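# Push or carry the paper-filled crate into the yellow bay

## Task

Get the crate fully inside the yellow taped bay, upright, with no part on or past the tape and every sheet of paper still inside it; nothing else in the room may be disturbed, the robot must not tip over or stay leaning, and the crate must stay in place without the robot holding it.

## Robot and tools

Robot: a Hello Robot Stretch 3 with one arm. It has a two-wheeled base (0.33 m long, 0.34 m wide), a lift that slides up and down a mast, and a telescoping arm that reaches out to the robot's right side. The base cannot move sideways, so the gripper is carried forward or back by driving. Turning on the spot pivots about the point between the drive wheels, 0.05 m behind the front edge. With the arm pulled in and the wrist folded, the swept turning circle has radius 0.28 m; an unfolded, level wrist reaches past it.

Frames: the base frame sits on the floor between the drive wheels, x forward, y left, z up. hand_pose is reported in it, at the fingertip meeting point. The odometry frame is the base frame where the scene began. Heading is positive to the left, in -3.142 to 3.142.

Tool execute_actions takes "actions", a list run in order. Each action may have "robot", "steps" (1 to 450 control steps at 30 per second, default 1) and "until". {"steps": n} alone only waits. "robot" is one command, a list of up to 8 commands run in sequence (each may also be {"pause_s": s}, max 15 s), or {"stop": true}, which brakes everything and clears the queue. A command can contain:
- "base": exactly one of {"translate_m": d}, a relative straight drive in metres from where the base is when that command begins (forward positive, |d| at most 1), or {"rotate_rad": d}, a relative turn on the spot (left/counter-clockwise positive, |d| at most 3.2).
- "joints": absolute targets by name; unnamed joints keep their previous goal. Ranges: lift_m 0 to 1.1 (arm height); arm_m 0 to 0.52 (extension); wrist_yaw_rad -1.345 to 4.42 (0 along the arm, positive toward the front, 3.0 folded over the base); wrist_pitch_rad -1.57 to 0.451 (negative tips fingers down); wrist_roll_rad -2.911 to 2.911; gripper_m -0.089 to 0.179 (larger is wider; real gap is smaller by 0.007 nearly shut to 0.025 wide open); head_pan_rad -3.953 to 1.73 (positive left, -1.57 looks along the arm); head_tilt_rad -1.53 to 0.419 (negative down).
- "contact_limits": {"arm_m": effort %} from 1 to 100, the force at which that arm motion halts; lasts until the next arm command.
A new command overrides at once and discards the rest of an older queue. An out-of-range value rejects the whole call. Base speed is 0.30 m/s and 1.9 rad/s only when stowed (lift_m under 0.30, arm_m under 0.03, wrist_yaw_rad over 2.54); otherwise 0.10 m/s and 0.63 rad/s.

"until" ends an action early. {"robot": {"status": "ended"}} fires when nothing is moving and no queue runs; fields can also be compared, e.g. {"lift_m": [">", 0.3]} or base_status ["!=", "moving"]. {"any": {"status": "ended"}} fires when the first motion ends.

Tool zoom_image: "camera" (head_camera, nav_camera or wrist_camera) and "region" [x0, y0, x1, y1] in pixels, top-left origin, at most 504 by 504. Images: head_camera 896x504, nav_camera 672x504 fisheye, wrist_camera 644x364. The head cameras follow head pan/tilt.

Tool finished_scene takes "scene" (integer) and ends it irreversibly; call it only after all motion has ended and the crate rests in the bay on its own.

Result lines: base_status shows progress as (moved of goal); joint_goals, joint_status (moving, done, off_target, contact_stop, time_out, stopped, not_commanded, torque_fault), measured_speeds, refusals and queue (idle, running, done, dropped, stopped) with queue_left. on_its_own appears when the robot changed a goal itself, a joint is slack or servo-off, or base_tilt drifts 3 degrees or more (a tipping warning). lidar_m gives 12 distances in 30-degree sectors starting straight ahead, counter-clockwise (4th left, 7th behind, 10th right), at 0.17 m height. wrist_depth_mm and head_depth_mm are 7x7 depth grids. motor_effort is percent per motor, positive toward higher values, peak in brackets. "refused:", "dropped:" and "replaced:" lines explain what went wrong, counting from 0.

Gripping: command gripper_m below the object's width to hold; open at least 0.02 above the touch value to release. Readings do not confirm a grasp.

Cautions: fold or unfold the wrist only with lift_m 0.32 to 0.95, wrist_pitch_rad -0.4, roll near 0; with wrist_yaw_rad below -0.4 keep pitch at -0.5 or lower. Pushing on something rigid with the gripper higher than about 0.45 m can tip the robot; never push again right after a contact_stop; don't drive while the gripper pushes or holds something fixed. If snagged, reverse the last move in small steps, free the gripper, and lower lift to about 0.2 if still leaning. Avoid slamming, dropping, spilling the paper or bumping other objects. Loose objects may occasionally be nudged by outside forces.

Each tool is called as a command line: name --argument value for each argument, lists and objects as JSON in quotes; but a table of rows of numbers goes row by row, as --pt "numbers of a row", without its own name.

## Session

execute_actions --actions '[{"robot":{"joints":{"head_tilt_rad":-0.8}},"steps":60,"until":{"robot":{"status":"ended"}}}]'

Scene clock: 1.00 s.
robot.base_odometry: x=+0.000 y=+0.000 heading=+0.000 (m, m, rad; robot's odometry frame)
robot.turned_by_wheels: +0.000 (rad since the last result)
robot.turned_by_imu: +0.000 (rad since the last result)
robot.base_tilt: forward=-0.1 right=+1.3 (deg)
robot.lidar_m: 1.74 1.37 1.28 1.91 1.72 1.50 2.10 2.20 1.73 1.79 2.45 2.46
robot.head_depth_mm: 2447 2562 2046 1714 1476 1295 1151 / 2272 2469 2057 1715 1487 1295 1155 / 2019 2325 2060 1723 1473 1291 1155 / 1854 2134 2055 1711 1480 1292 1156 / 1726 1953 2057 1725 1474 1294 1153 / 1604 1809 1949 1723 1478 1297 1151 / 1462 1397 1762 1674 1476 1295 1152
robot.base_status: not_commanded
robot.joint_positions: lift_m=+0.337 arm_m=-0.001 wrist_yaw_rad=+2.986 wrist_pitch_rad=-0.532 wrist_roll_rad=+0.017 gripper_m=+0.037 head_pan_rad=-0.012 head_tilt_rad=-0.790
robot.joint_goals: lift_m=+0.337 arm_m=-0.001 wrist_yaw_rad=+2.986 wrist_pitch_rad=-0.532 wrist_roll_rad=+0.017 gripper_m=+0.037 head_pan_rad=-0.012 head_tilt_rad=-0.800
robot.joint_status: lift_m=not_commanded arm_m=not_commanded wrist_yaw_rad=not_commanded wrist_pitch_rad=not_commanded wrist_roll_rad=not_commanded gripper_m=not_commanded head_pan_rad=not_commanded head_tilt_rad=done
robot.measured_speeds: translate_m=+0.000 rotate_rad=+0.000 lift_m=+0.000 arm_m=+0.000 wrist_yaw_rad=+0.000 wrist_pitch_rad=+0.000 wrist_roll_rad=+0.000 head_pan_rad=+0.000 head_tilt_rad=+0.000
robot: refusals=0 queue=done queue_left=0
robot.motor_effort: left_wheel=+0(0) right_wheel=+0(0) lift_m=+19(19) arm_m=+0(1) wrist_yaw_rad=-1(0) wrist_pitch_rad=+6(6) wrist_roll_rad=+1(1) gripper_m=+0(0) head_pan_rad=+0(0) head_tilt_rad=-4(29) (%)
robot.hand_pose: x=+0.0112 y=+0.0621 z=+0.3248 quat_wxyz=(+0.240, +0.700, +0.130, +0.660) (m; robot's base frame)
robot.wrist_depth_mm: - - - - - - - / 923 - - - - - - / 774 - 796 815 827 871 866 / 649 646 679 691 702 705 717 / 566 566 - 578 600 603 617 / 505 522 - - 531 523 533 / - - - 461 466 470 476
pictures: head_camera (sideways: a quarter turn clockwise sets it upright), nav_camera (sideways: a quarter turn counterclockwise sets it upright), wrist_camera
Images, in order (width x height): head_camera 896x504, nav_camera 672x504, wrist_camera 644x364.

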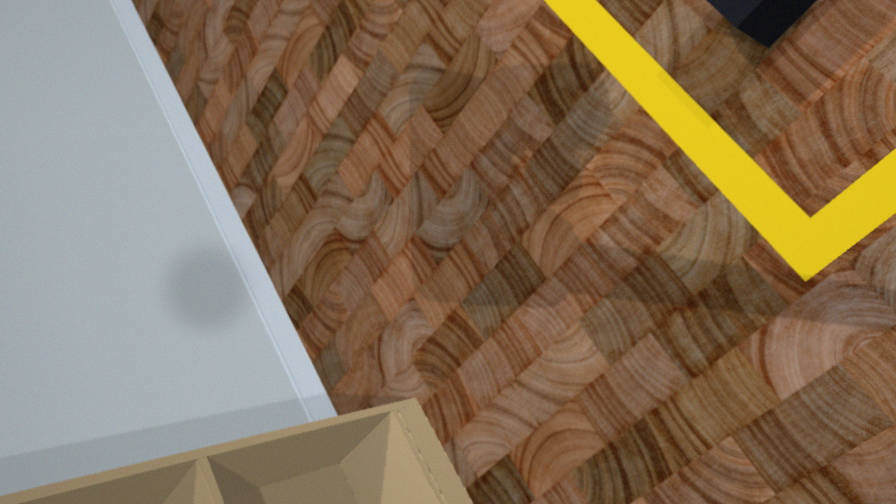

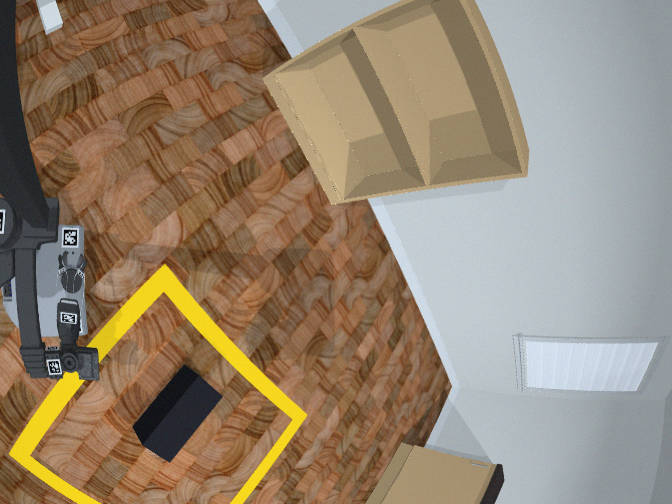

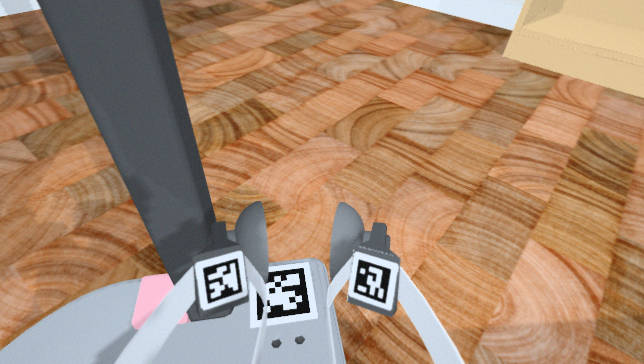

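Find the crate.

execute_actions --actions '[{"robot":{"joints":{"head_tilt_rad":-0.9,"head_pan_rad":-2.0}},"steps":90,"until":{"robot":{"status":"ended"}}}]'

Scene clock: 5.07 s.
robot.base_odometry: x=+0.000 y=+0.000 heading=+0.000 (m, m, rad; robot's odometry frame)
robot.turned_by_wheels: +0.000 (rad since the last result)
robot.turned_by_imu: -0.001 (rad since the last result)
robot.base_tilt: forward=+0.0 right=+1.2 (deg)
robot.lidar_m: 1.74 1.37 1.28 1.91 1.72 1.51 2.11 2.20 1.73 1.79 2.45 2.46
robot.head_depth_mm: 2038 2158 1832 1579 1389 1241 1125 / 2112 2180 1821 1583 1387 1246 1150 / 2219 2170 1820 1581 1392 1250 - / 2274 2171 1823 1583 1399 1250 - / 2266 2005 1831 1591 1389 1250 1165 / 2388 2035 1832 1590 1397 1246 1130 / 2571 2114 1833 1591 1398 1214 1136
robot.base_status: not_commanded
robot.joint_positions: lift_m=+0.337 arm_m=-0.001 wrist_yaw_rad=+2.986 wrist_pitch_rad=-0.532 wrist_roll_rad=+0.017 gripper_m=+0.037 head_pan_rad=-1.993 head_tilt_rad=-0.889
robot.joint_goals: lift_m=+0.337 arm_m=-0.001 wrist_yaw_rad=+2.986 wrist_pitch_rad=-0.532 wrist_roll_rad=+0.017 gripper_m=+0.037 head_pan_rad=-2.000 head_tilt_rad=-0.900
robot.joint_status: lift_m=not_commanded arm_m=not_commanded wrist_yaw_rad=not_commanded wrist_pitch_rad=not_commanded wrist_roll_rad=not_commanded gripper_m=not_commanded head_pan_rad=done head_tilt_rad=done
robot.measured_speeds: translate_m=+0.000 rotate_rad=+0.000 lift_m=+0.000 arm_m=+0.000 wrist_yaw_rad=+0.000 wrist_pitch_rad=+0.000 wrist_roll_rad=+0.000 head_pan_rad=+0.000 head_tilt_rad=+0.000
robot: refusals=0 queue=done queue_left=0
robot.motor_effort: left_wheel=+0(0) right_wheel=+0(1) lift_m=+19(19) arm_m=+0(1) wrist_yaw_rad=+0(0) wrist_pitch_rad=+6(6) wrist_roll_rad=+1(1) gripper_m=+1(0) head_pan_rad=-4(38) head_tilt_rad=-5(12) (%)
robot.hand_pose: x=+0.0112 y=+0.0621 z=+0.3248 quat_wxyz=(+0.240, +0.700, +0.130, +0.660) (m; robot's base frame)
robot.wrist_depth_mm: - - - - - - - / 975 - - - - - - / 780 - 803 820 842 857 871 / 655 654 684 682 707 707 720 / 568 576 - 593 598 604 616 / 500 526 - - 539 535 535 / - - - 458 466 467 473
pictures: head_camera (sideways: a quarter turn clockwise sets it upright), nav_camera (sideways: a quarter turn counterclockwise sets it upright), wrist_camera
Images, in order (width x height): head_camera 896x504, nav_camera 672x504, wrist_camera 644x364.

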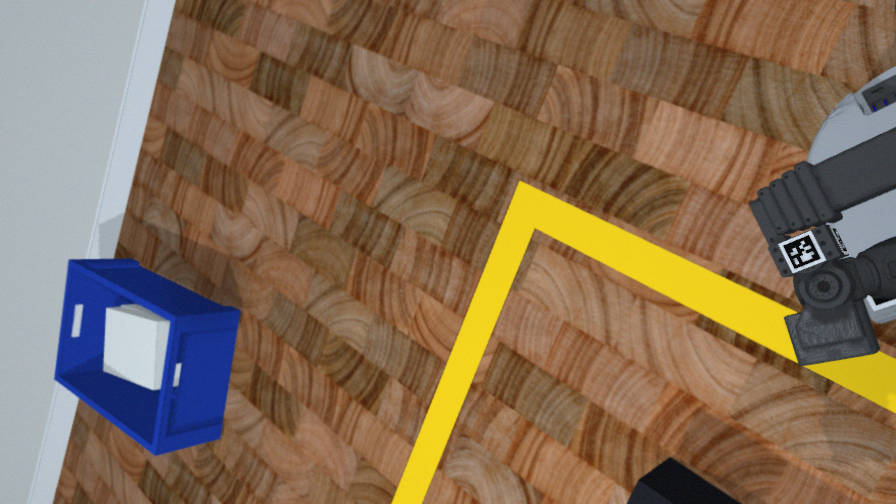

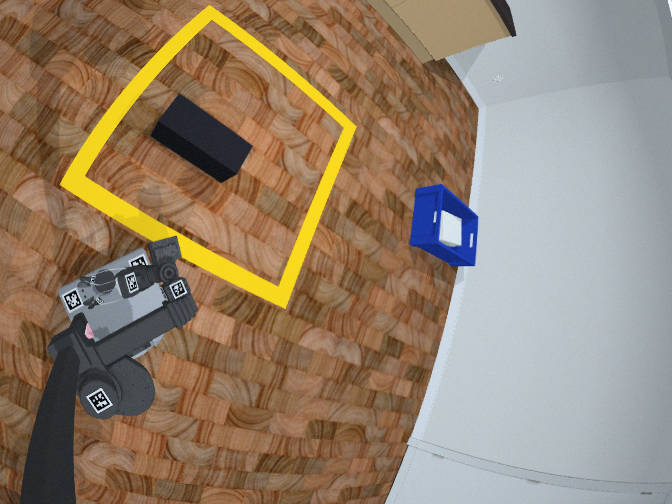

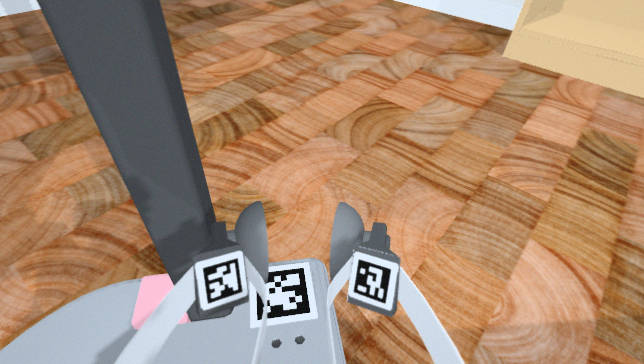

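execute_actions --actions '[{"robot":[{"base":{"rotate_rad":-2.34},"joints":{"lift_m":0.28}},{"base":{"translate_m":0.96}},{"base":{"rotate_rad":1.48}},{"base":{"translate_m":1.0},"joints":{"head_pan_rad":-1.4,"head_tilt_rad":-0.9}},{"joints":{"lift_m":0.6,"wrist_pitch_rad":-0.4}},{"joints":{"wrist_yaw_rad":0,"gripper_m":0.12}},{"joints":{"wrist_pitch_rad":-1.5,"wrist_roll_rad":1.57,"arm_m":0.4}}],"steps":450,"until":{"robot":{"status":"ended"}}},{"steps":450,"until":{"robot":{"status":"ended"}}}]'

Scene clock: 55.60 s.
robot.base_odometry: x=-0.015 y=-1.448 heading=-0.860 (m, m, rad; robot's odometry frame)
robot.turned_by_wheels: -0.860 (rad since the last result)
robot.turned_by_imu: -0.859 (rad since the last result)
robot.base_tilt: forward=+0.1 right=+1.3 (deg)
robot.lidar_m: 1.34 1.39 1.94 2.24 2.55 2.70 2.38 1.77 0.56 0.50 0.50 1.87
robot.head_depth_mm: 1160 1327 1529 - - - - / 1177 1366 1523 1459 1303 1245 1143 / 1200 1384 1561 1426 1364 1250 1142 / 1211 1421 1617 1469 1381 1241 1141 / 1240 1451 1723 1589 1376 1246 1129 / 1262 1494 1753 1594 1385 1244 1128 / 1289 1521 1761 1575 1404 1244 1133
robot.base_status: done (translate_m +1.0000 of +1.0000)
robot.joint_positions: lift_m=+0.600 arm_m=+0.400 wrist_yaw_rad=+0.000 wrist_pitch_rad=-1.494 wrist_roll_rad=+1.566 gripper_m=+0.120 head_pan_rad=-1.407 head_tilt_rad=-0.889
robot.joint_goals: lift_m=+0.600 arm_m=+0.400 wrist_yaw_rad=+0.000 wrist_pitch_rad=-1.500 wrist_roll_rad=+1.570 gripper_m=+0.120 head_pan_rad=-1.400 head_tilt_rad=-0.900
robot.joint_status: lift_m=done arm_m=done wrist_yaw_rad=done wrist_pitch_rad=done wrist_roll_rad=done gripper_m=done head_pan_rad=done head_tilt_rad=done
robot.measured_speeds: translate_m=+0.000 rotate_rad=+0.000 lift_m=+0.000 arm_m=+0.000 wrist_yaw_rad=+0.000 wrist_pitch_rad=+0.000 wrist_roll_rad=+0.000 head_pan_rad=+0.000 head_tilt_rad=+0.000
robot: refusals=0 queue=done queue_left=0
robot.motor_effort: left_wheel=-2(9) right_wheel=+2(8) lift_m=+22(24) arm_m=+4(5) wrist_yaw_rad=+0(1) wrist_pitch_rad=-2(8) wrist_roll_rad=+2(3) gripper_m=+1(87) head_pan_rad=+3(33) head_tilt_rad=-4(4) (%)
robot.hand_pose: x=-0.0215 y=-0.5400 z=+0.4811 quat_wxyz=(+0.002, +0.001, -0.733, -0.680) (m; robot's base frame)
robot.wrist_depth_mm: 428 422 444 562 601 587 584 / 637 622 626 617 611 614 - / 644 549 641 638 634 637 - / 560 550 663 653 652 651 - / 585 574 675 673 677 663 664 / 599 - 516 491 712 686 697 / 740 749 743 730 728 710 718
pictures: head_camera (sideways: a quarter turn clockwise sets it upright), nav_camera (sideways: a quarter turn counterclockwise sets it upright), wrist_camera
Images, in order (width x height): head_camera 896x504, nav_camera 672x504, wrist_camera 644x364.

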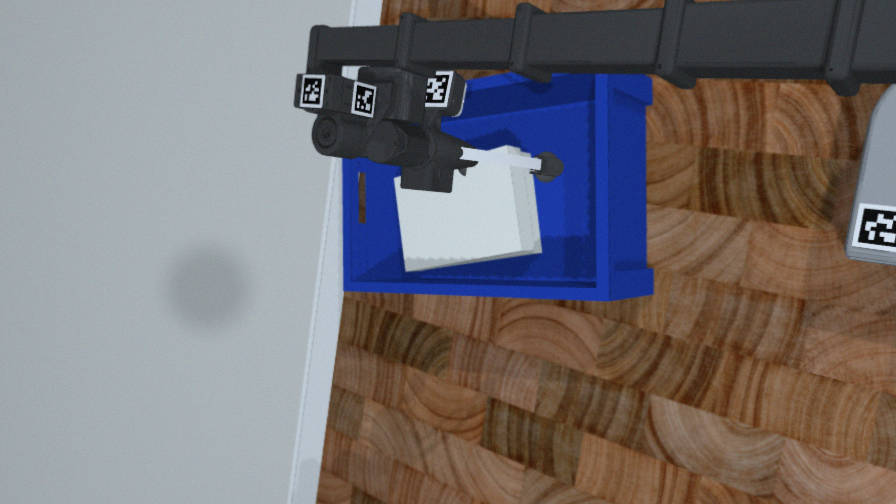

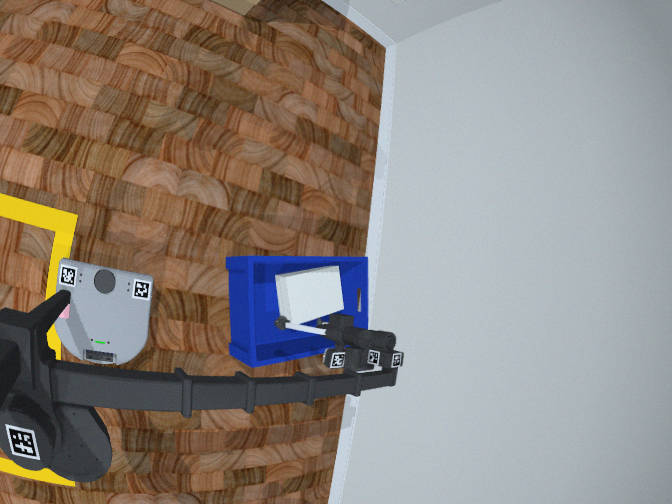

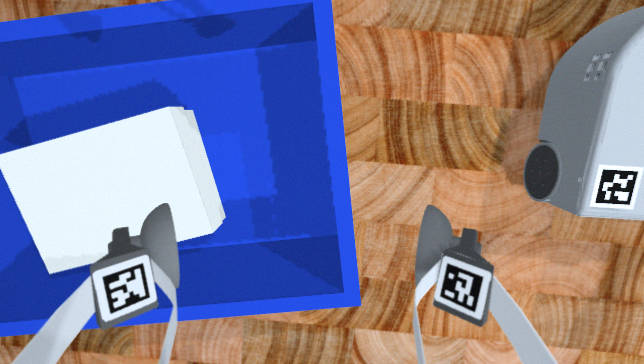

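execute_actions --actions '[{"robot":[{"base":{"translate_m":-0.1},"joints":{"arm_m":0.35}},{"joints":{"lift_m":0.31}},{"joints":{"gripper_m":-0.03}},{"pause_s":1},{"joints":{"arm_m":0.07}},{"joints":{"gripper_m":0.1}},{"joints":{"lift_m":0.6,"head_pan_rad":-1.2,"head_tilt_rad":-1.15}}],"steps":450,"until":{"robot":{"status":"ended"}}},{"steps":200,"until":{"robot":{"status":"ended"}}}]'

Scene clock: 80.27 s.
robot.base_odometry: x=-0.081 y=-1.372 heading=-0.860 (m, m, rad; robot's odometry frame)
robot.turned_by_wheels: +0.000 (rad since the last result)
robot.turned_by_imu: -0.005 (rad since the last result)
robot.base_tilt: forward=-0.2 right=+1.3 (deg)
robot.lidar_m: 1.44 1.50 2.09 2.22 2.56 2.62 2.28 1.78 0.25 0.25 0.27 0.35
robot.head_depth_mm: 1328 1551 1437 1369 - - - / 1380 1567 1359 1357 1181 1210 - / 1452 1599 1324 1292 1244 - - / 1507 1610 1403 1326 1246 1209 - / 1595 1606 1477 1352 1243 1193 1115 / 1665 1608 1484 1377 1273 1189 1118 / 1686 1607 1482 1366 1269 1195 1117
robot.base_status: done (translate_m -0.1000 of -0.1000)
robot.joint_positions: lift_m=+0.600 arm_m=+0.070 wrist_yaw_rad=-0.002 wrist_pitch_rad=-1.493 wrist_roll_rad=+1.576 gripper_m=+0.100 head_pan_rad=-1.207 head_tilt_rad=-1.136
robot.joint_goals: lift_m=+0.600 arm_m=+0.070 wrist_yaw_rad=+0.000 wrist_pitch_rad=-1.500 wrist_roll_rad=+1.570 gripper_m=+0.100 head_pan_rad=-1.200 head_tilt_rad=-1.150
robot.joint_status: lift_m=done arm_m=done wrist_yaw_rad=done wrist_pitch_rad=done wrist_roll_rad=done gripper_m=done head_pan_rad=done head_tilt_rad=done
robot.measured_speeds: translate_m=+0.000 rotate_rad=+0.000 lift_m=+0.000 arm_m=+0.000 wrist_yaw_rad=+0.000 wrist_pitch_rad=+0.000 wrist_roll_rad=+0.000 head_pan_rad=+0.000 head_tilt_rad=+0.000
robot: refusals=0 queue=done queue_left=0
robot.motor_effort: left_wheel=-2(5) right_wheel=+3(5) lift_m=+22(25) arm_m=-3(15) wrist_yaw_rad=+2(6) wrist_pitch_rad=-3(56) wrist_roll_rad=-1(4) gripper_m=+0(100) head_pan_rad=+4(19) head_tilt_rad=-5(18) (%)
robot.hand_pose: x=-0.0215 y=-0.2107 z=+0.4811 quat_wxyz=(-0.002, -0.003, -0.734, -0.680) (m; robot's base frame)
robot.wrist_depth_mm: 616 614 614 608 - - 582 / 640 627 621 610 - - 602 / 645 639 631 634 - - - / 563 563 662 656 - - 642 / 588 581 697 673 676 671 658 / 595 - 651 705 713 684 688 / 530 512 515 734 729 722 713
pictures: head_camera (sideways: a quarter turn clockwise sets it upright), nav_camera (sideways: a quarter turn counterclockwise sets it upright), wrist_camera
Images, in order (width x height): head_camera 896x504, nav_camera 672x504, wrist_camera 644x364.

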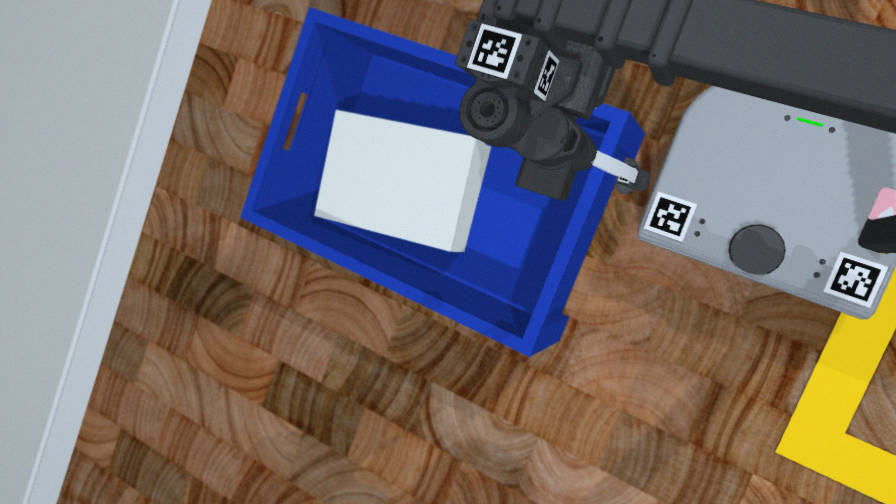

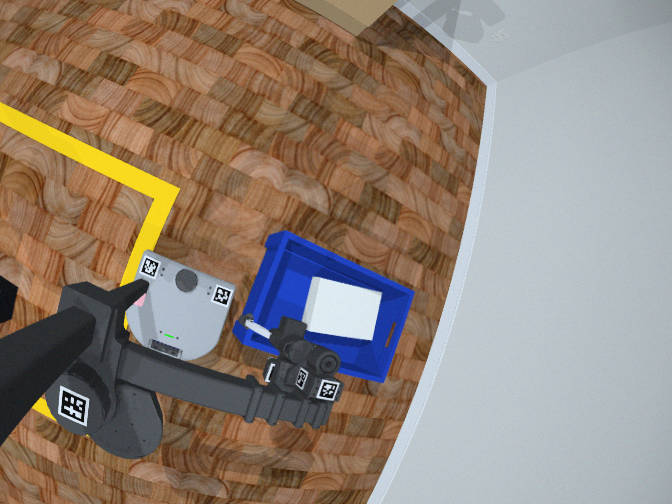

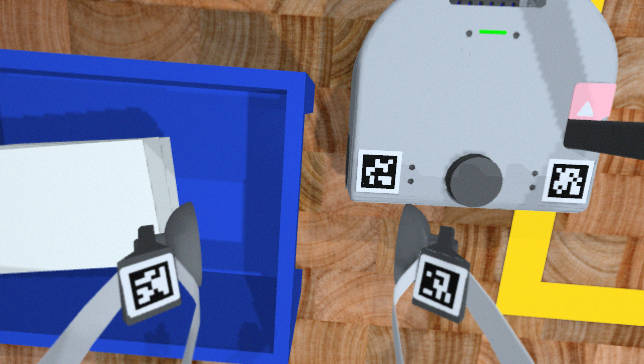

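execute_actions --actions '[{"robot":[{"joints":{"arm_m":0,"head_pan_rad":1.3,"head_tilt_rad":-1.05}}],"steps":200,"until":{"robot":{"status":"ended"}}}]'

Scene clock: 89.27 s.
robot.base_odometry: x=-0.081 y=-1.372 heading=-0.860 (m, m, rad; robot's odometry frame)
robot.turned_by_wheels: +0.000 (rad since the last result)
robot.turned_by_imu: -0.001 (rad since the last result)
robot.base_tilt: forward=-0.1 right=+1.2 (deg)
robot.lidar_m: 1.44 1.50 2.08 2.22 2.56 2.62 2.28 1.78 0.25 0.25 0.27 0.35
robot.head_depth_mm: 1976 1748 1568 1424 1302 1196 1114 / 1984 1751 1572 1421 1303 1199 1117 / 1974 1733 1572 1418 1298 1201 1114 / 1978 1753 1572 1420 1295 1213 - / 1974 1754 1588 1427 1308 1228 - / 1960 1754 1581 1420 1319 - - / 1983 1754 1587 1426 1338 - -
robot.base_status: done (translate_m -0.1000 of -0.1000)
robot.joint_positions: lift_m=+0.600 arm_m=+0.000 wrist_yaw_rad=-0.001 wrist_pitch_rad=-1.494 wrist_roll_rad=+1.575 gripper_m=+0.100 head_pan_rad=+1.293 head_tilt_rad=-1.051
robot.joint_goals: lift_m=+0.600 arm_m=+0.000 wrist_yaw_rad=+0.000 wrist_pitch_rad=-1.500 wrist_roll_rad=+1.570 gripper_m=+0.100 head_pan_rad=+1.300 head_tilt_rad=-1.050
robot.joint_status: lift_m=done arm_m=done wrist_yaw_rad=done wrist_pitch_rad=done wrist_roll_rad=done gripper_m=done head_pan_rad=done head_tilt_rad=done
robot.measured_speeds: translate_m=+0.000 rotate_rad=+0.000 lift_m=+0.000 arm_m=+0.000 wrist_yaw_rad=+0.000 wrist_pitch_rad=+0.000 wrist_roll_rad=+0.000 head_pan_rad=+0.000 head_tilt_rad=+0.000
robot: refusals=0 queue=done queue_left=0
robot.motor_effort: left_wheel=-2(2) right_wheel=+3(3) lift_m=+23(22) arm_m=-4(3) wrist_yaw_rad=+1(2) wrist_pitch_rad=-2(2) wrist_roll_rad=-1(1) gripper_m=+0(0) head_pan_rad=+2(39) head_tilt_rad=+0(7) (%)
robot.hand_pose: x=-0.0215 y=-0.1406 z=+0.4811 quat_wxyz=(-0.002, -0.002, -0.733, -0.680) (m; robot's base frame)
robot.wrist_depth_mm: 620 616 611 600 - - 589 / 634 616 571 623 - - 609 / 642 652 630 633 - - 617 / 562 662 658 665 - - 642 / 586 594 672 688 678 667 671 / 600 - 620 697 711 698 687 / 530 503 535 728 724 725 707
pictures: head_camera (sideways: a quarter turn clockwise sets it upright), nav_camera (sideways: a quarter turn counterclockwise sets it upright), wrist_camera
Images, in order (width x height): head_camera 896x504, nav_camera 672x504, wrist_camera 644x364.

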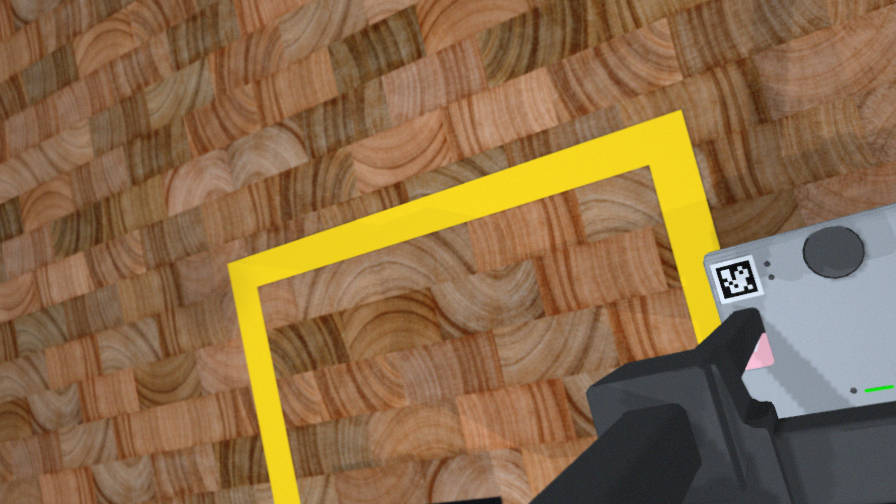

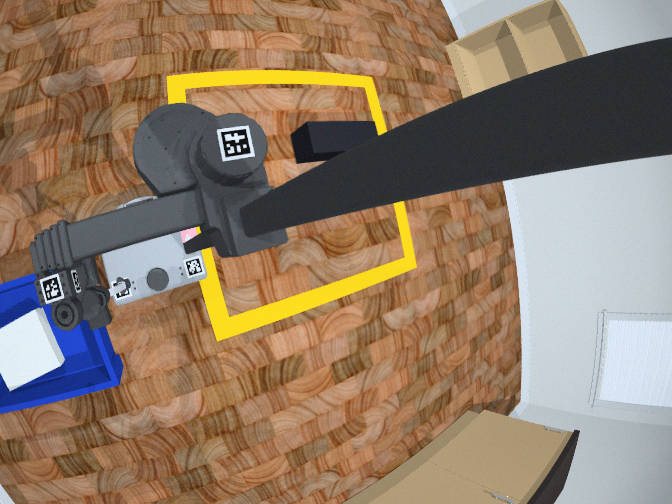

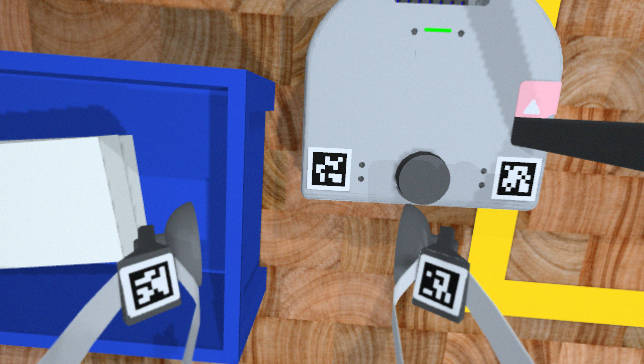

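execute_actions --actions '[{"robot":[{"base":{"translate_m":0.5}},{"base":{"rotate_rad":1.57}},{"base":{"translate_m":0.38}},{"base":{"rotate_rad":-1.57}},{"base":{"translate_m":-0.44},"joints":{"head_pan_rad":-1.3,"head_tilt_rad":-1.0}},{"joints":{"arm_m":0.45}}],"steps":450,"until":{"robot":{"status":"ended"}}},{"steps":450,"until":{"robot":{"status":"ended"}}}]'

Scene clock: 125.90 s.
robot.base_odometry: x=+0.247 y=-1.170 heading=-0.860 (m, m, rad; robot's odometry frame)
robot.turned_by_wheels: +0.000 (rad since the last result)
robot.turned_by_imu: -0.006 (rad since the last result)
robot.base_tilt: forward=+0.0 right=+1.2 (deg)
robot.lidar_m: 1.38 1.44 2.18 1.87 2.16 2.50 2.35 2.28 0.63 0.63 0.64 1.43
robot.head_depth_mm: 1589 1768 - 1338 1321 - - / 1622 1816 1532 1453 1315 1216 - / 1687 1841 1503 1400 1329 1211 - / 1735 1864 1642 1405 1329 1207 1132 / 1809 1872 1635 1455 1330 1212 1110 / 1858 1851 1642 1468 1326 1208 1112 / 1926 1856 1628 1479 1329 1213 1123
robot.base_status: done (translate_m -0.4400 of -0.4400)
robot.joint_positions: lift_m=+0.600 arm_m=+0.450 wrist_yaw_rad=-0.001 wrist_pitch_rad=-1.494 wrist_roll_rad=+1.575 gripper_m=+0.100 head_pan_rad=-1.293 head_tilt_rad=-1.001
robot.joint_goals: lift_m=+0.600 arm_m=+0.450 wrist_yaw_rad=+0.000 wrist_pitch_rad=-1.500 wrist_roll_rad=+1.570 gripper_m=+0.100 head_pan_rad=-1.300 head_tilt_rad=-1.000
robot.joint_status: lift_m=done arm_m=done wrist_yaw_rad=done wrist_pitch_rad=done wrist_roll_rad=done gripper_m=done head_pan_rad=done head_tilt_rad=done
robot.measured_speeds: translate_m=+0.000 rotate_rad=+0.000 lift_m=+0.000 arm_m=+0.000 wrist_yaw_rad=+0.000 wrist_pitch_rad=+0.000 wrist_roll_rad=+0.000 head_pan_rad=+0.000 head_tilt_rad=+0.000
robot: refusals=0 queue=done queue_left=0
robot.motor_effort: left_wheel=+2(6) right_wheel=-2(6) lift_m=+22(22) arm_m=+5(7) wrist_yaw_rad=+1(1) wrist_pitch_rad=-2(2) wrist_roll_rad=-1(1) gripper_m=-1(1) head_pan_rad=-3(40) head_tilt_rad=+0(5) (%)
robot.hand_pose: x=-0.0215 y=-0.5899 z=+0.4811 quat_wxyz=(-0.002, -0.002, -0.733, -0.680) (m; robot's base frame)
robot.wrist_depth_mm: 487 435 438 593 592 595 585 / 632 621 620 625 619 615 607 / 544 544 631 632 631 631 - / 561 564 663 654 647 648 - / 581 576 681 687 681 677 669 / 507 - 529 700 706 692 684 / 752 749 741 731 728 722 716
pictures: head_camera (sideways: a quarter turn clockwise sets it upright), nav_camera (sideways: a quarter turn counterclockwise sets it upright), wrist_camera
Images, in order (width x height): head_camera 896x504, nav_camera 672x504, wrist_camera 644x364.

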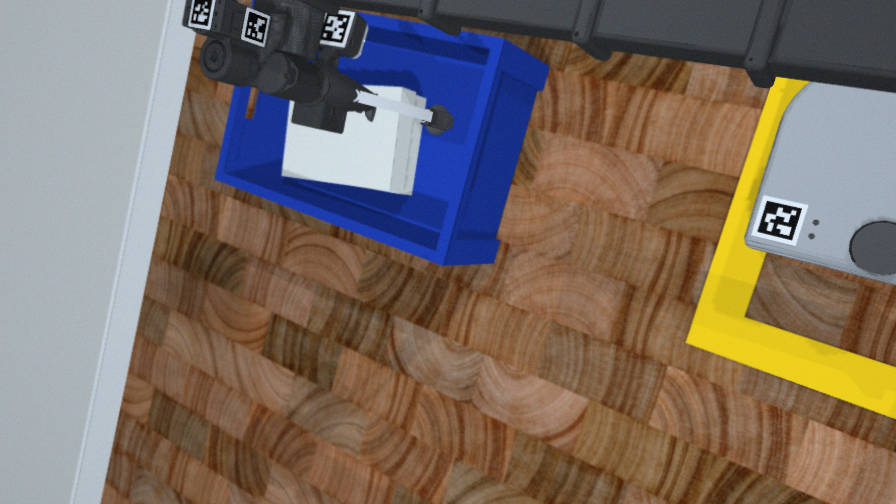

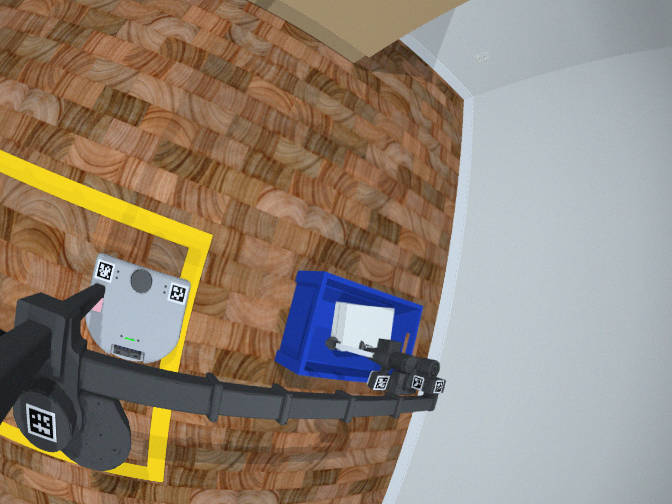

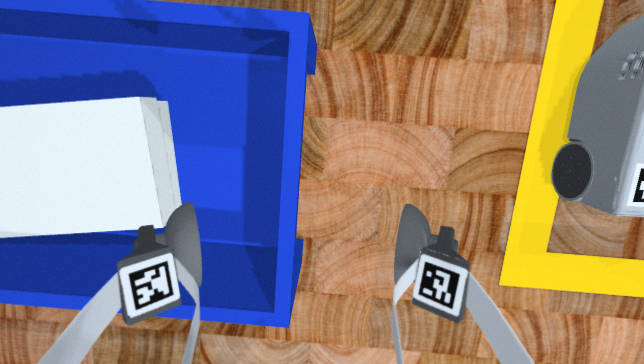

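execute_actions --actions '[{"robot":[{"joints":{"lift_m":0.31}},{"joints":{"gripper_m":-0.03}},{"pause_s":1},{"joints":{"arm_m":0.06},"base":{"translate_m":-0.1}},{"joints":{"gripper_m":0.1}},{"joints":{"lift_m":0.6}},{"joints":{"arm_m":0,"wrist_pitch_rad":-0.4,"wrist_roll_rad":0}},{"joints":{"wrist_yaw_rad":3.0,"gripper_m":0.03}}],"steps":450,"until":{"robot":{"status":"ended"}}},{"steps":450,"until":{"robot":{"status":"ended"}}}]'

Scene clock: 149.80 s.
robot.base_odometry: x=+0.182 y=-1.094 heading=-0.860 (m, m, rad; robot's odometry frame)
robot.turned_by_wheels: +0.000 (rad since the last result)
robot.turned_by_imu: -0.005 (rad since the last result)
robot.base_tilt: forward=-0.2 right=+1.2 (deg)
robot.lidar_m: 1.48 1.54 2.19 1.85 2.16 2.41 2.25 2.26 0.25 0.24 0.25 1.53
robot.head_depth_mm: 1580 1782 1646 1393 1286 - - / 1632 1806 1643 1389 1310 - - / 1683 1824 1648 1337 1250 - - / 1729 1872 1644 1363 1289 1179 1132 / 1807 1876 1637 1462 1310 1185 1115 / 1868 1868 1639 1463 1332 1212 1118 / 1928 1877 1649 1466 1327 1211 1118
robot.base_status: done (translate_m -0.1000 of -0.1000)
robot.joint_positions: lift_m=+0.600 arm_m=+0.000 wrist_yaw_rad=+2.998 wrist_pitch_rad=-0.419 wrist_roll_rad=+0.005 gripper_m=+0.030 head_pan_rad=-1.293 head_tilt_rad=-1.001
robot.joint_goals: lift_m=+0.600 arm_m=+0.000 wrist_yaw_rad=+3.000 wrist_pitch_rad=-0.400 wrist_roll_rad=+0.000 gripper_m=+0.030 head_pan_rad=-1.300 head_tilt_rad=-1.000
robot.joint_status: lift_m=done arm_m=done wrist_yaw_rad=done wrist_pitch_rad=done wrist_roll_rad=done gripper_m=done head_pan_rad=done head_tilt_rad=done
robot.measured_speeds: translate_m=+0.000 rotate_rad=+0.000 lift_m=+0.000 arm_m=+0.000 wrist_yaw_rad=+0.000 wrist_pitch_rad=+0.000 wrist_roll_rad=+0.000 head_pan_rad=+0.000 head_tilt_rad=+0.000
robot: refusals=0 queue=done queue_left=0
robot.motor_effort: left_wheel=+2(9) right_wheel=-2(20) lift_m=+22(24) arm_m=-2(14) wrist_yaw_rad=+2(7) wrist_pitch_rad=+9(49) wrist_roll_rad=-1(3) gripper_m=+0(100) head_pan_rad=-3(3) head_tilt_rad=+0(0) (%)
robot.hand_pose: x=+0.0108 y=+0.0767 z=+0.6122 quat_wxyz=(+0.197, +0.702, +0.097, +0.678) (m; robot's base frame)
robot.wrist_depth_mm: - - - - - - - / - - - - - - - / - - - - - - - / - - - - - - - / 993 797 - - - - - / 821 679 - 899 916 914 952 / 602 611 771 781 786 806 811
pictures: head_camera (sideways: a quarter turn clockwise sets it upright), nav_camera (sideways: a quarter turn counterclockwise sets it upright), wrist_camera
Images, in order (width x height): head_camera 896x504, nav_camera 672x504, wrist_camera 644x364.

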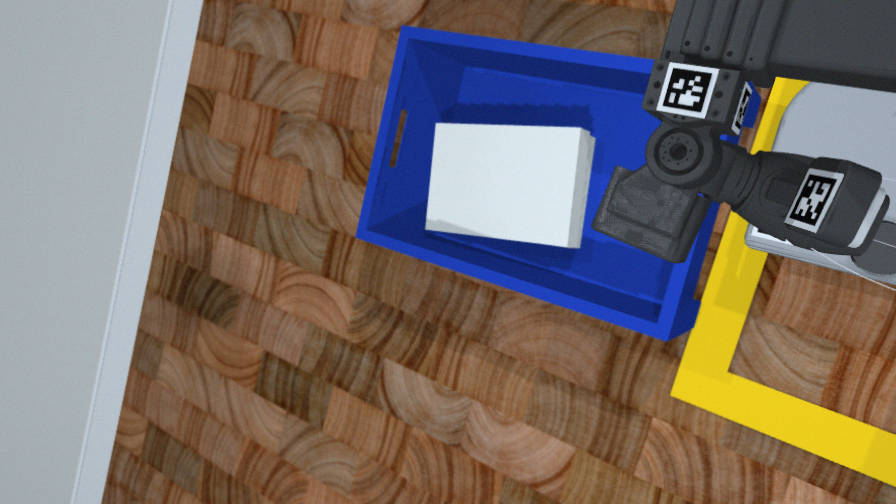

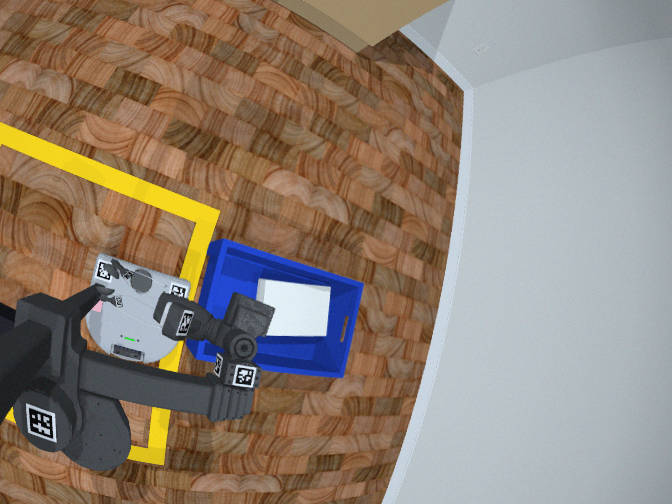

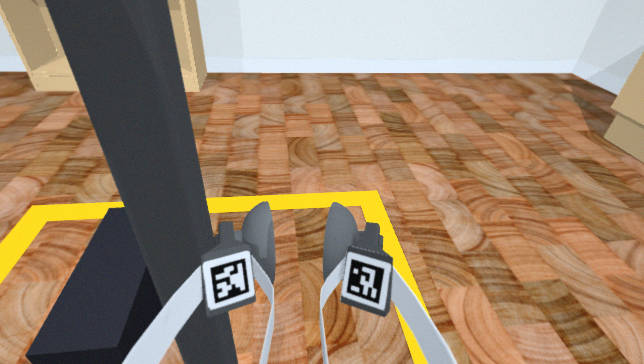

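execute_actions --actions '[{"robot":[{"base":{"translate_m":0.55},"joints":{"lift_m":0.28}},{"base":{"rotate_rad":1.57}},{"base":{"translate_m":0.42}},{"base":{"rotate_rad":-1.57}},{"base":{"translate_m":-0.5},"joints":{"lift_m":0.6}},{"joints":{"wrist_yaw_rad":0,"gripper_m":0.12}},{"joints":{"wrist_pitch_rad":-1.5,"wrist_roll_rad":1.57,"arm_m":0.48}}],"steps":450,"until":{"robot":{"status":"ended"}}},{"steps":450,"until":{"robot":{"status":"ended"}}}]'

Scene clock: 188.17 s.
robot.base_odometry: x=+0.533 y=-0.858 heading=-0.860 (m, m, rad; robot's odometry frame)
robot.turned_by_wheels: +0.000 (rad since the last result)
robot.turned_by_imu: -0.005 (rad since the last result)
robot.base_tilt: forward=-0.1 right=+1.2 (deg)
robot.lidar_m: 1.43 1.50 1.75 1.53 1.45 2.32 2.31 2.38 0.67 0.65 2.17 1.48
robot.head_depth_mm: 1979 1934 1541 1458 1320 - - / 2003 1849 1457 1408 1326 1211 - / 2038 1868 1556 1378 1329 1209 - / 2101 1848 1639 1461 1322 1209 1135 / 2126 1877 1634 1470 1325 1211 1113 / 2140 1841 1631 1466 1324 1212 1116 / 2127 1844 1644 1462 1331 1211 1115
robot.base_status: done (translate_m -0.5000 of -0.5000)
robot.joint_positions: lift_m=+0.600 arm_m=+0.480 wrist_yaw_rad=+0.000 wrist_pitch_rad=-1.494 wrist_roll_rad=+1.566 gripper_m=+0.120 head_pan_rad=-1.294 head_tilt_rad=-1.001
robot.joint_goals: lift_m=+0.600 arm_m=+0.480 wrist_yaw_rad=+0.000 wrist_pitch_rad=-1.500 wrist_roll_rad=+1.570 gripper_m=+0.120 head_pan_rad=-1.300 head_tilt_rad=-1.000
robot.joint_status: lift_m=done arm_m=done wrist_yaw_rad=done wrist_pitch_rad=done wrist_roll_rad=done gripper_m=done head_pan_rad=done head_tilt_rad=done
robot.measured_speeds: translate_m=+0.000 rotate_rad=+0.000 lift_m=+0.000 arm_m=+0.000 wrist_yaw_rad=+0.000 wrist_pitch_rad=+0.000 wrist_roll_rad=+0.000 head_pan_rad=+0.000 head_tilt_rad=+0.000
robot: refusals=0 queue=done queue_left=0
robot.motor_effort: left_wheel=+2(9) right_wheel=-3(10) lift_m=+22(25) arm_m=+4(4) wrist_yaw_rad=+1(2) wrist_pitch_rad=-2(9) wrist_roll_rad=+2(2) gripper_m=+0(87) head_pan_rad=-4(4) head_tilt_rad=+0(0) (%)
robot.hand_pose: x=-0.0215 y=-0.6200 z=+0.4811 quat_wxyz=(+0.002, +0.001, -0.733, -0.680) (m; robot's base frame)
robot.wrist_depth_mm: 610 606 606 600 595 595 593 / 536 552 617 612 617 607 606 / 538 544 645 631 638 631 630 / 565 562 665 658 652 651 - / 549 611 585 681 677 671 661 / 722 - 484 714 705 683 684 / 748 753 741 731 720 724 715
pictures: head_camera (sideways: a quarter turn clockwise sets it upright), nav_camera (sideways: a quarter turn counterclockwise sets it upright), wrist_camera
Images, in order (width x height): head_camera 896x504, nav_camera 672x504, wrist_camera 644x364.

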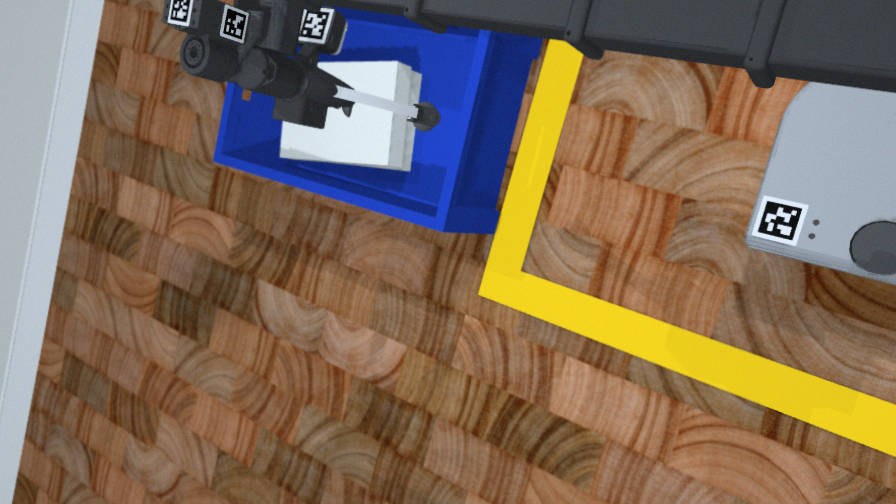

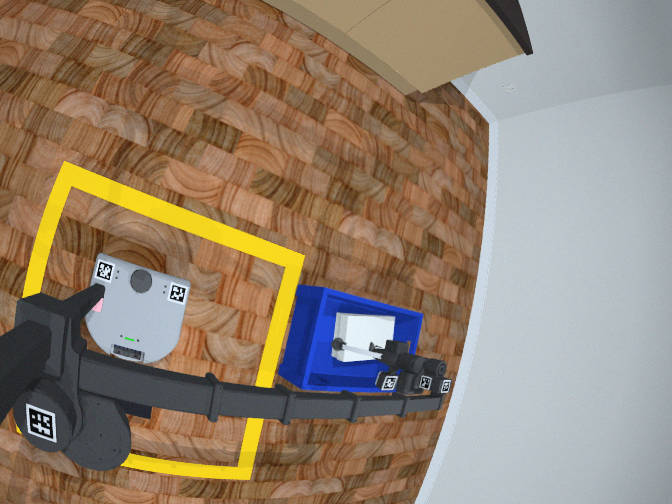

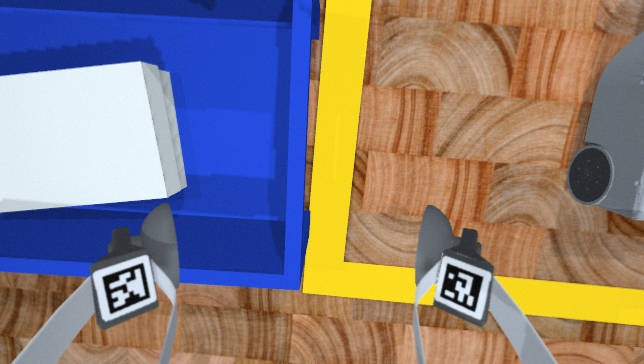

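execute_actions --actions '[{"robot":[{"base":{"translate_m":-0.05}},{"joints":{"lift_m":0.31}},{"joints":{"gripper_m":-0.03}},{"pause_s":1},{"joints":{"arm_m":0.06}},{"joints":{"gripper_m":0.1}},{"joints":{"lift_m":0.6}},{"joints":{"arm_m":0}}],"steps":450,"until":{"robot":{"status":"ended"}}},{"steps":450,"until":{"robot":{"status":"ended"}}}]'

Scene clock: 210.70 s.
robot.base_odometry: x=+0.500 y=-0.820 heading=-0.860 (m, m, rad; robot's odometry frame)
robot.turned_by_wheels: +0.000 (rad since the last result)
robot.turned_by_imu: -0.005 (rad since the last result)
robot.base_tilt: forward=+0.0 right=+1.3 (deg)
robot.lidar_m: 1.48 1.55 1.75 1.44 1.73 2.28 2.34 2.33 0.25 0.24 0.25 1.52
robot.head_depth_mm: 1980 1837 1630 1372 1287 - - / 2015 1865 1646 1338 1289 - - / 2033 1849 1637 1324 1271 - - / 2087 1850 1653 1418 1293 1201 1131 / 2097 1852 1646 1456 1335 1186 1113 / 2163 1866 1641 1472 1328 1210 1113 / 2142 1848 1652 1466 1324 1205 1118
robot.base_status: off_target (translate_m -0.0497 of -0.0500)
robot.joint_positions: lift_m=+0.600 arm_m=+0.000 wrist_yaw_rad=-0.001 wrist_pitch_rad=-1.494 wrist_roll_rad=+1.575 gripper_m=+0.100 head_pan_rad=-1.295 head_tilt_rad=-1.000
robot.joint_goals: lift_m=+0.600 arm_m=+0.000 wrist_yaw_rad=+0.000 wrist_pitch_rad=-1.500 wrist_roll_rad=+1.570 gripper_m=+0.100 head_pan_rad=-1.300 head_tilt_rad=-1.000
robot.joint_status: lift_m=done arm_m=done wrist_yaw_rad=done wrist_pitch_rad=done wrist_roll_rad=done gripper_m=done head_pan_rad=done head_tilt_rad=done
robot.measured_speeds: translate_m=+0.000 rotate_rad=+0.000 lift_m=+0.000 arm_m=+0.000 wrist_yaw_rad=+0.000 wrist_pitch_rad=+0.000 wrist_roll_rad=+0.000 head_pan_rad=+0.000 head_tilt_rad=+0.000
robot: refusals=0 queue=done queue_left=0
robot.on_its_own: left_wheel is at rest, and its effort (-28) is outside its rest range (-18 to +18); right_wheel is at rest, and its effort (-34) is outside its rest range (-18 to +18)
robot.motor_effort: left_wheel=-28(50) right_wheel=-34(59) lift_m=+22(20) arm_m=-4(13) wrist_yaw_rad=+2(3) wrist_pitch_rad=-2(57) wrist_roll_rad=-1(1) gripper_m=-1(100) head_pan_rad=-2(4) head_tilt_rad=+0(0) (%)
robot.hand_pose: x=-0.0215 y=-0.1406 z=+0.4811 quat_wxyz=(-0.002, -0.002, -0.733, -0.680) (m; robot's base frame)
robot.wrist_depth_mm: 531 484 401 592 - - 592 / 625 621 614 615 - - 600 / 546 626 638 638 - - 615 / 568 598 656 668 - - 654 / 580 663 641 696 671 671 668 / 507 - 503 722 705 689 690 / 754 752 737 741 708 721 724
pictures: head_camera (sideways: a quarter turn clockwise sets it upright), nav_camera (sideways: a quarter turn counterclockwise sets it upright), wrist_camera
Images, in order (width x height): head_camera 896x504, nav_camera 672x504, wrist_camera 644x364.

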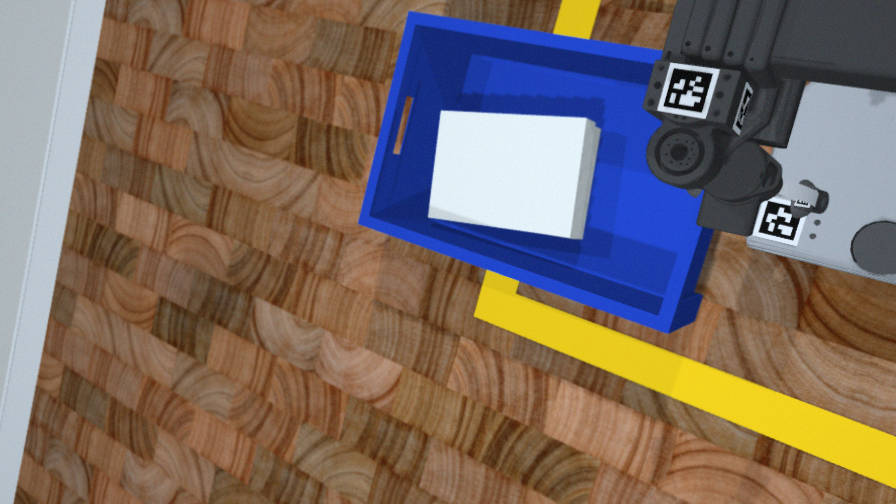

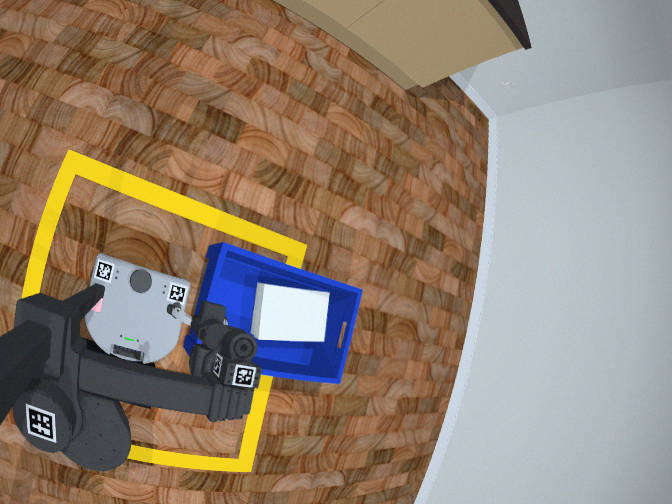

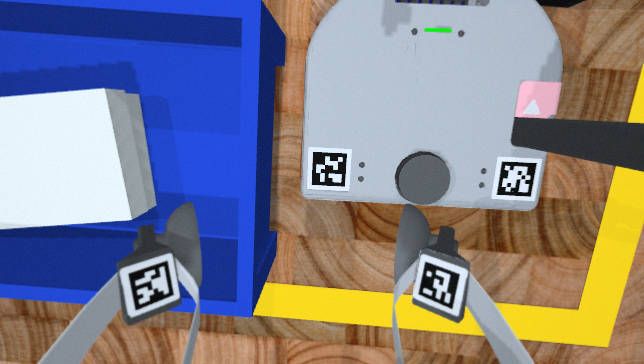

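execute_actions --actions '[{"robot":[{"base":{"translate_m":0.55}},{"base":{"rotate_rad":1.57}},{"base":{"translate_m":0.3}},{"base":{"rotate_rad":-1.57}},{"base":{"translate_m":-0.52},"joints":{"arm_m":0.37,"gripper_m":0.12}},{"joints":{"lift_m":0.31}},{"joints":{"gripper_m":-0.03}},{"pause_s":1}],"steps":450,"until":{"robot":{"status":"ended"}}},{"steps":450,"until":{"robot":{"status":"ended"}}},{"robot":[{"joints":{"arm_m":0.07}},{"joints":{"gripper_m":0.1}},{"joints":{"lift_m":0.6}},{"joints":{"arm_m":0}},{"base":{"translate_m":0.15}}],"steps":450,"until":{"robot":{"status":"ended"}}}]'

Scene clock: 263.97 s.
robot.base_odometry: x=+0.845 y=-0.761 heading=-0.860 (m, m, rad; robot's odometry frame)
robot.turned_by_wheels: +0.000 (rad since the last result)
robot.turned_by_imu: -0.009 (rad since the last result)
robot.base_tilt: forward=-0.3 right=+1.2 (deg)
robot.lidar_m: 1.31 1.37 1.44 1.39 1.46 1.74 2.40 0.35 0.26 0.23 1.80 1.35
robot.head_depth_mm: 2140 1863 1640 1319 1251 - - / 2145 1853 1657 1322 1249 - - / 2156 1852 1630 1472 1315 - - / 2156 1856 1643 1472 1330 1215 1131 / 2145 1868 1654 1459 1324 1210 1110 / 2130 1873 1635 1473 1332 1207 1114 / 2141 1873 1655 1469 1322 1215 1116
robot.base_status: done (translate_m +0.1500 of +0.1500)
robot.joint_positions: lift_m=+0.600 arm_m=+0.000 wrist_yaw_rad=-0.001 wrist_pitch_rad=-1.494 wrist_roll_rad=+1.575 gripper_m=+0.100 head_pan_rad=-1.295 head_tilt_rad=-1.000
robot.joint_goals: lift_m=+0.600 arm_m=+0.000 wrist_yaw_rad=+0.000 wrist_pitch_rad=-1.500 wrist_roll_rad=+1.570 gripper_m=+0.100 head_pan_rad=-1.300 head_tilt_rad=-1.000
robot.joint_status: lift_m=done arm_m=done wrist_yaw_rad=done wrist_pitch_rad=done wrist_roll_rad=done gripper_m=done head_pan_rad=done head_tilt_rad=done
robot.measured_speeds: translate_m=+0.000 rotate_rad=+0.000 lift_m=+0.000 arm_m=+0.000 wrist_yaw_rad=+0.000 wrist_pitch_rad=+0.000 wrist_roll_rad=+0.000 head_pan_rad=+0.000 head_tilt_rad=+0.000
robot: refusals=0 queue=done queue_left=0
robot.motor_effort: left_wheel=+1(28) right_wheel=-2(33) lift_m=+22(23) arm_m=-3(13) wrist_yaw_rad=+1(2) wrist_pitch_rad=-2(56) wrist_roll_rad=-1(1) gripper_m=+0(100) head_pan_rad=-2(2) head_tilt_rad=-1(1) (%)
robot.hand_pose: x=-0.0215 y=-0.1406 z=+0.4811 quat_wxyz=(-0.001, -0.002, -0.733, -0.680) (m; robot's base frame)
robot.wrist_depth_mm: 506 598 605 606 - - 587 / 526 614 616 621 - - 602 / 603 642 633 643 - - 622 / 682 675 533 659 - - 646 / 719 690 688 681 662 667 668 / 723 - 711 715 704 688 684 / 748 749 738 728 724 714 707
pictures: head_camera (sideways: a quarter turn clockwise sets it upright), nav_camera (sideways: a quarter turn counterclockwise sets it upright), wrist_camera
Images, in order (width x height): head_camera 896x504, nav_camera 672x504, wrist_camera 644x364.

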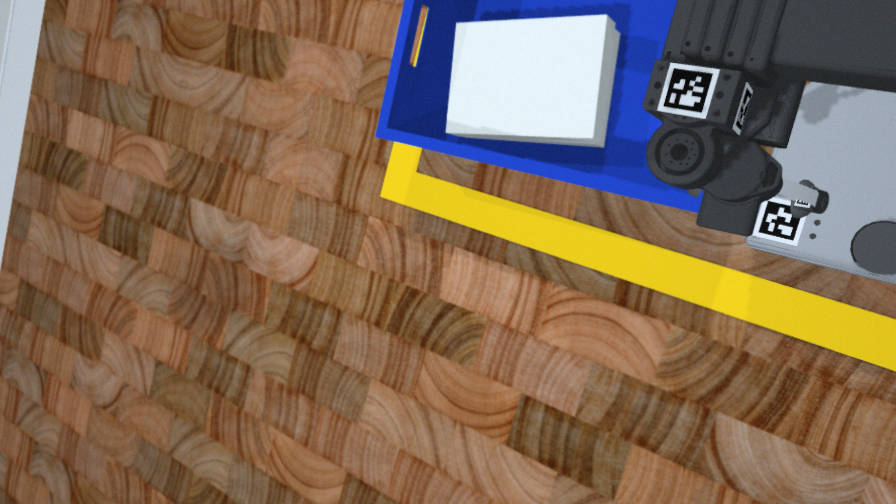

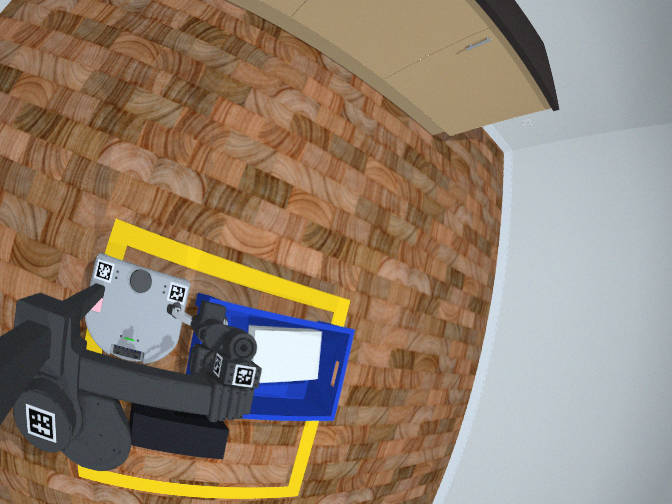

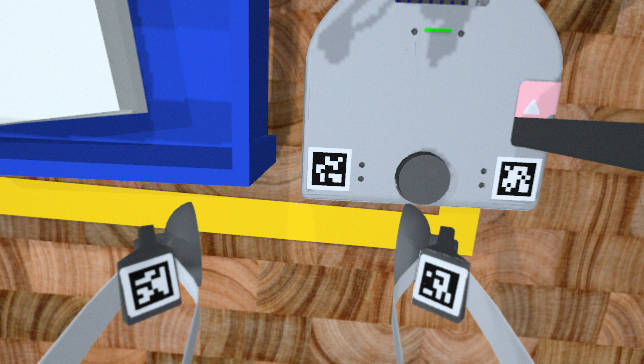

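finished_scene --scene 2

The scene is finished: the task was done.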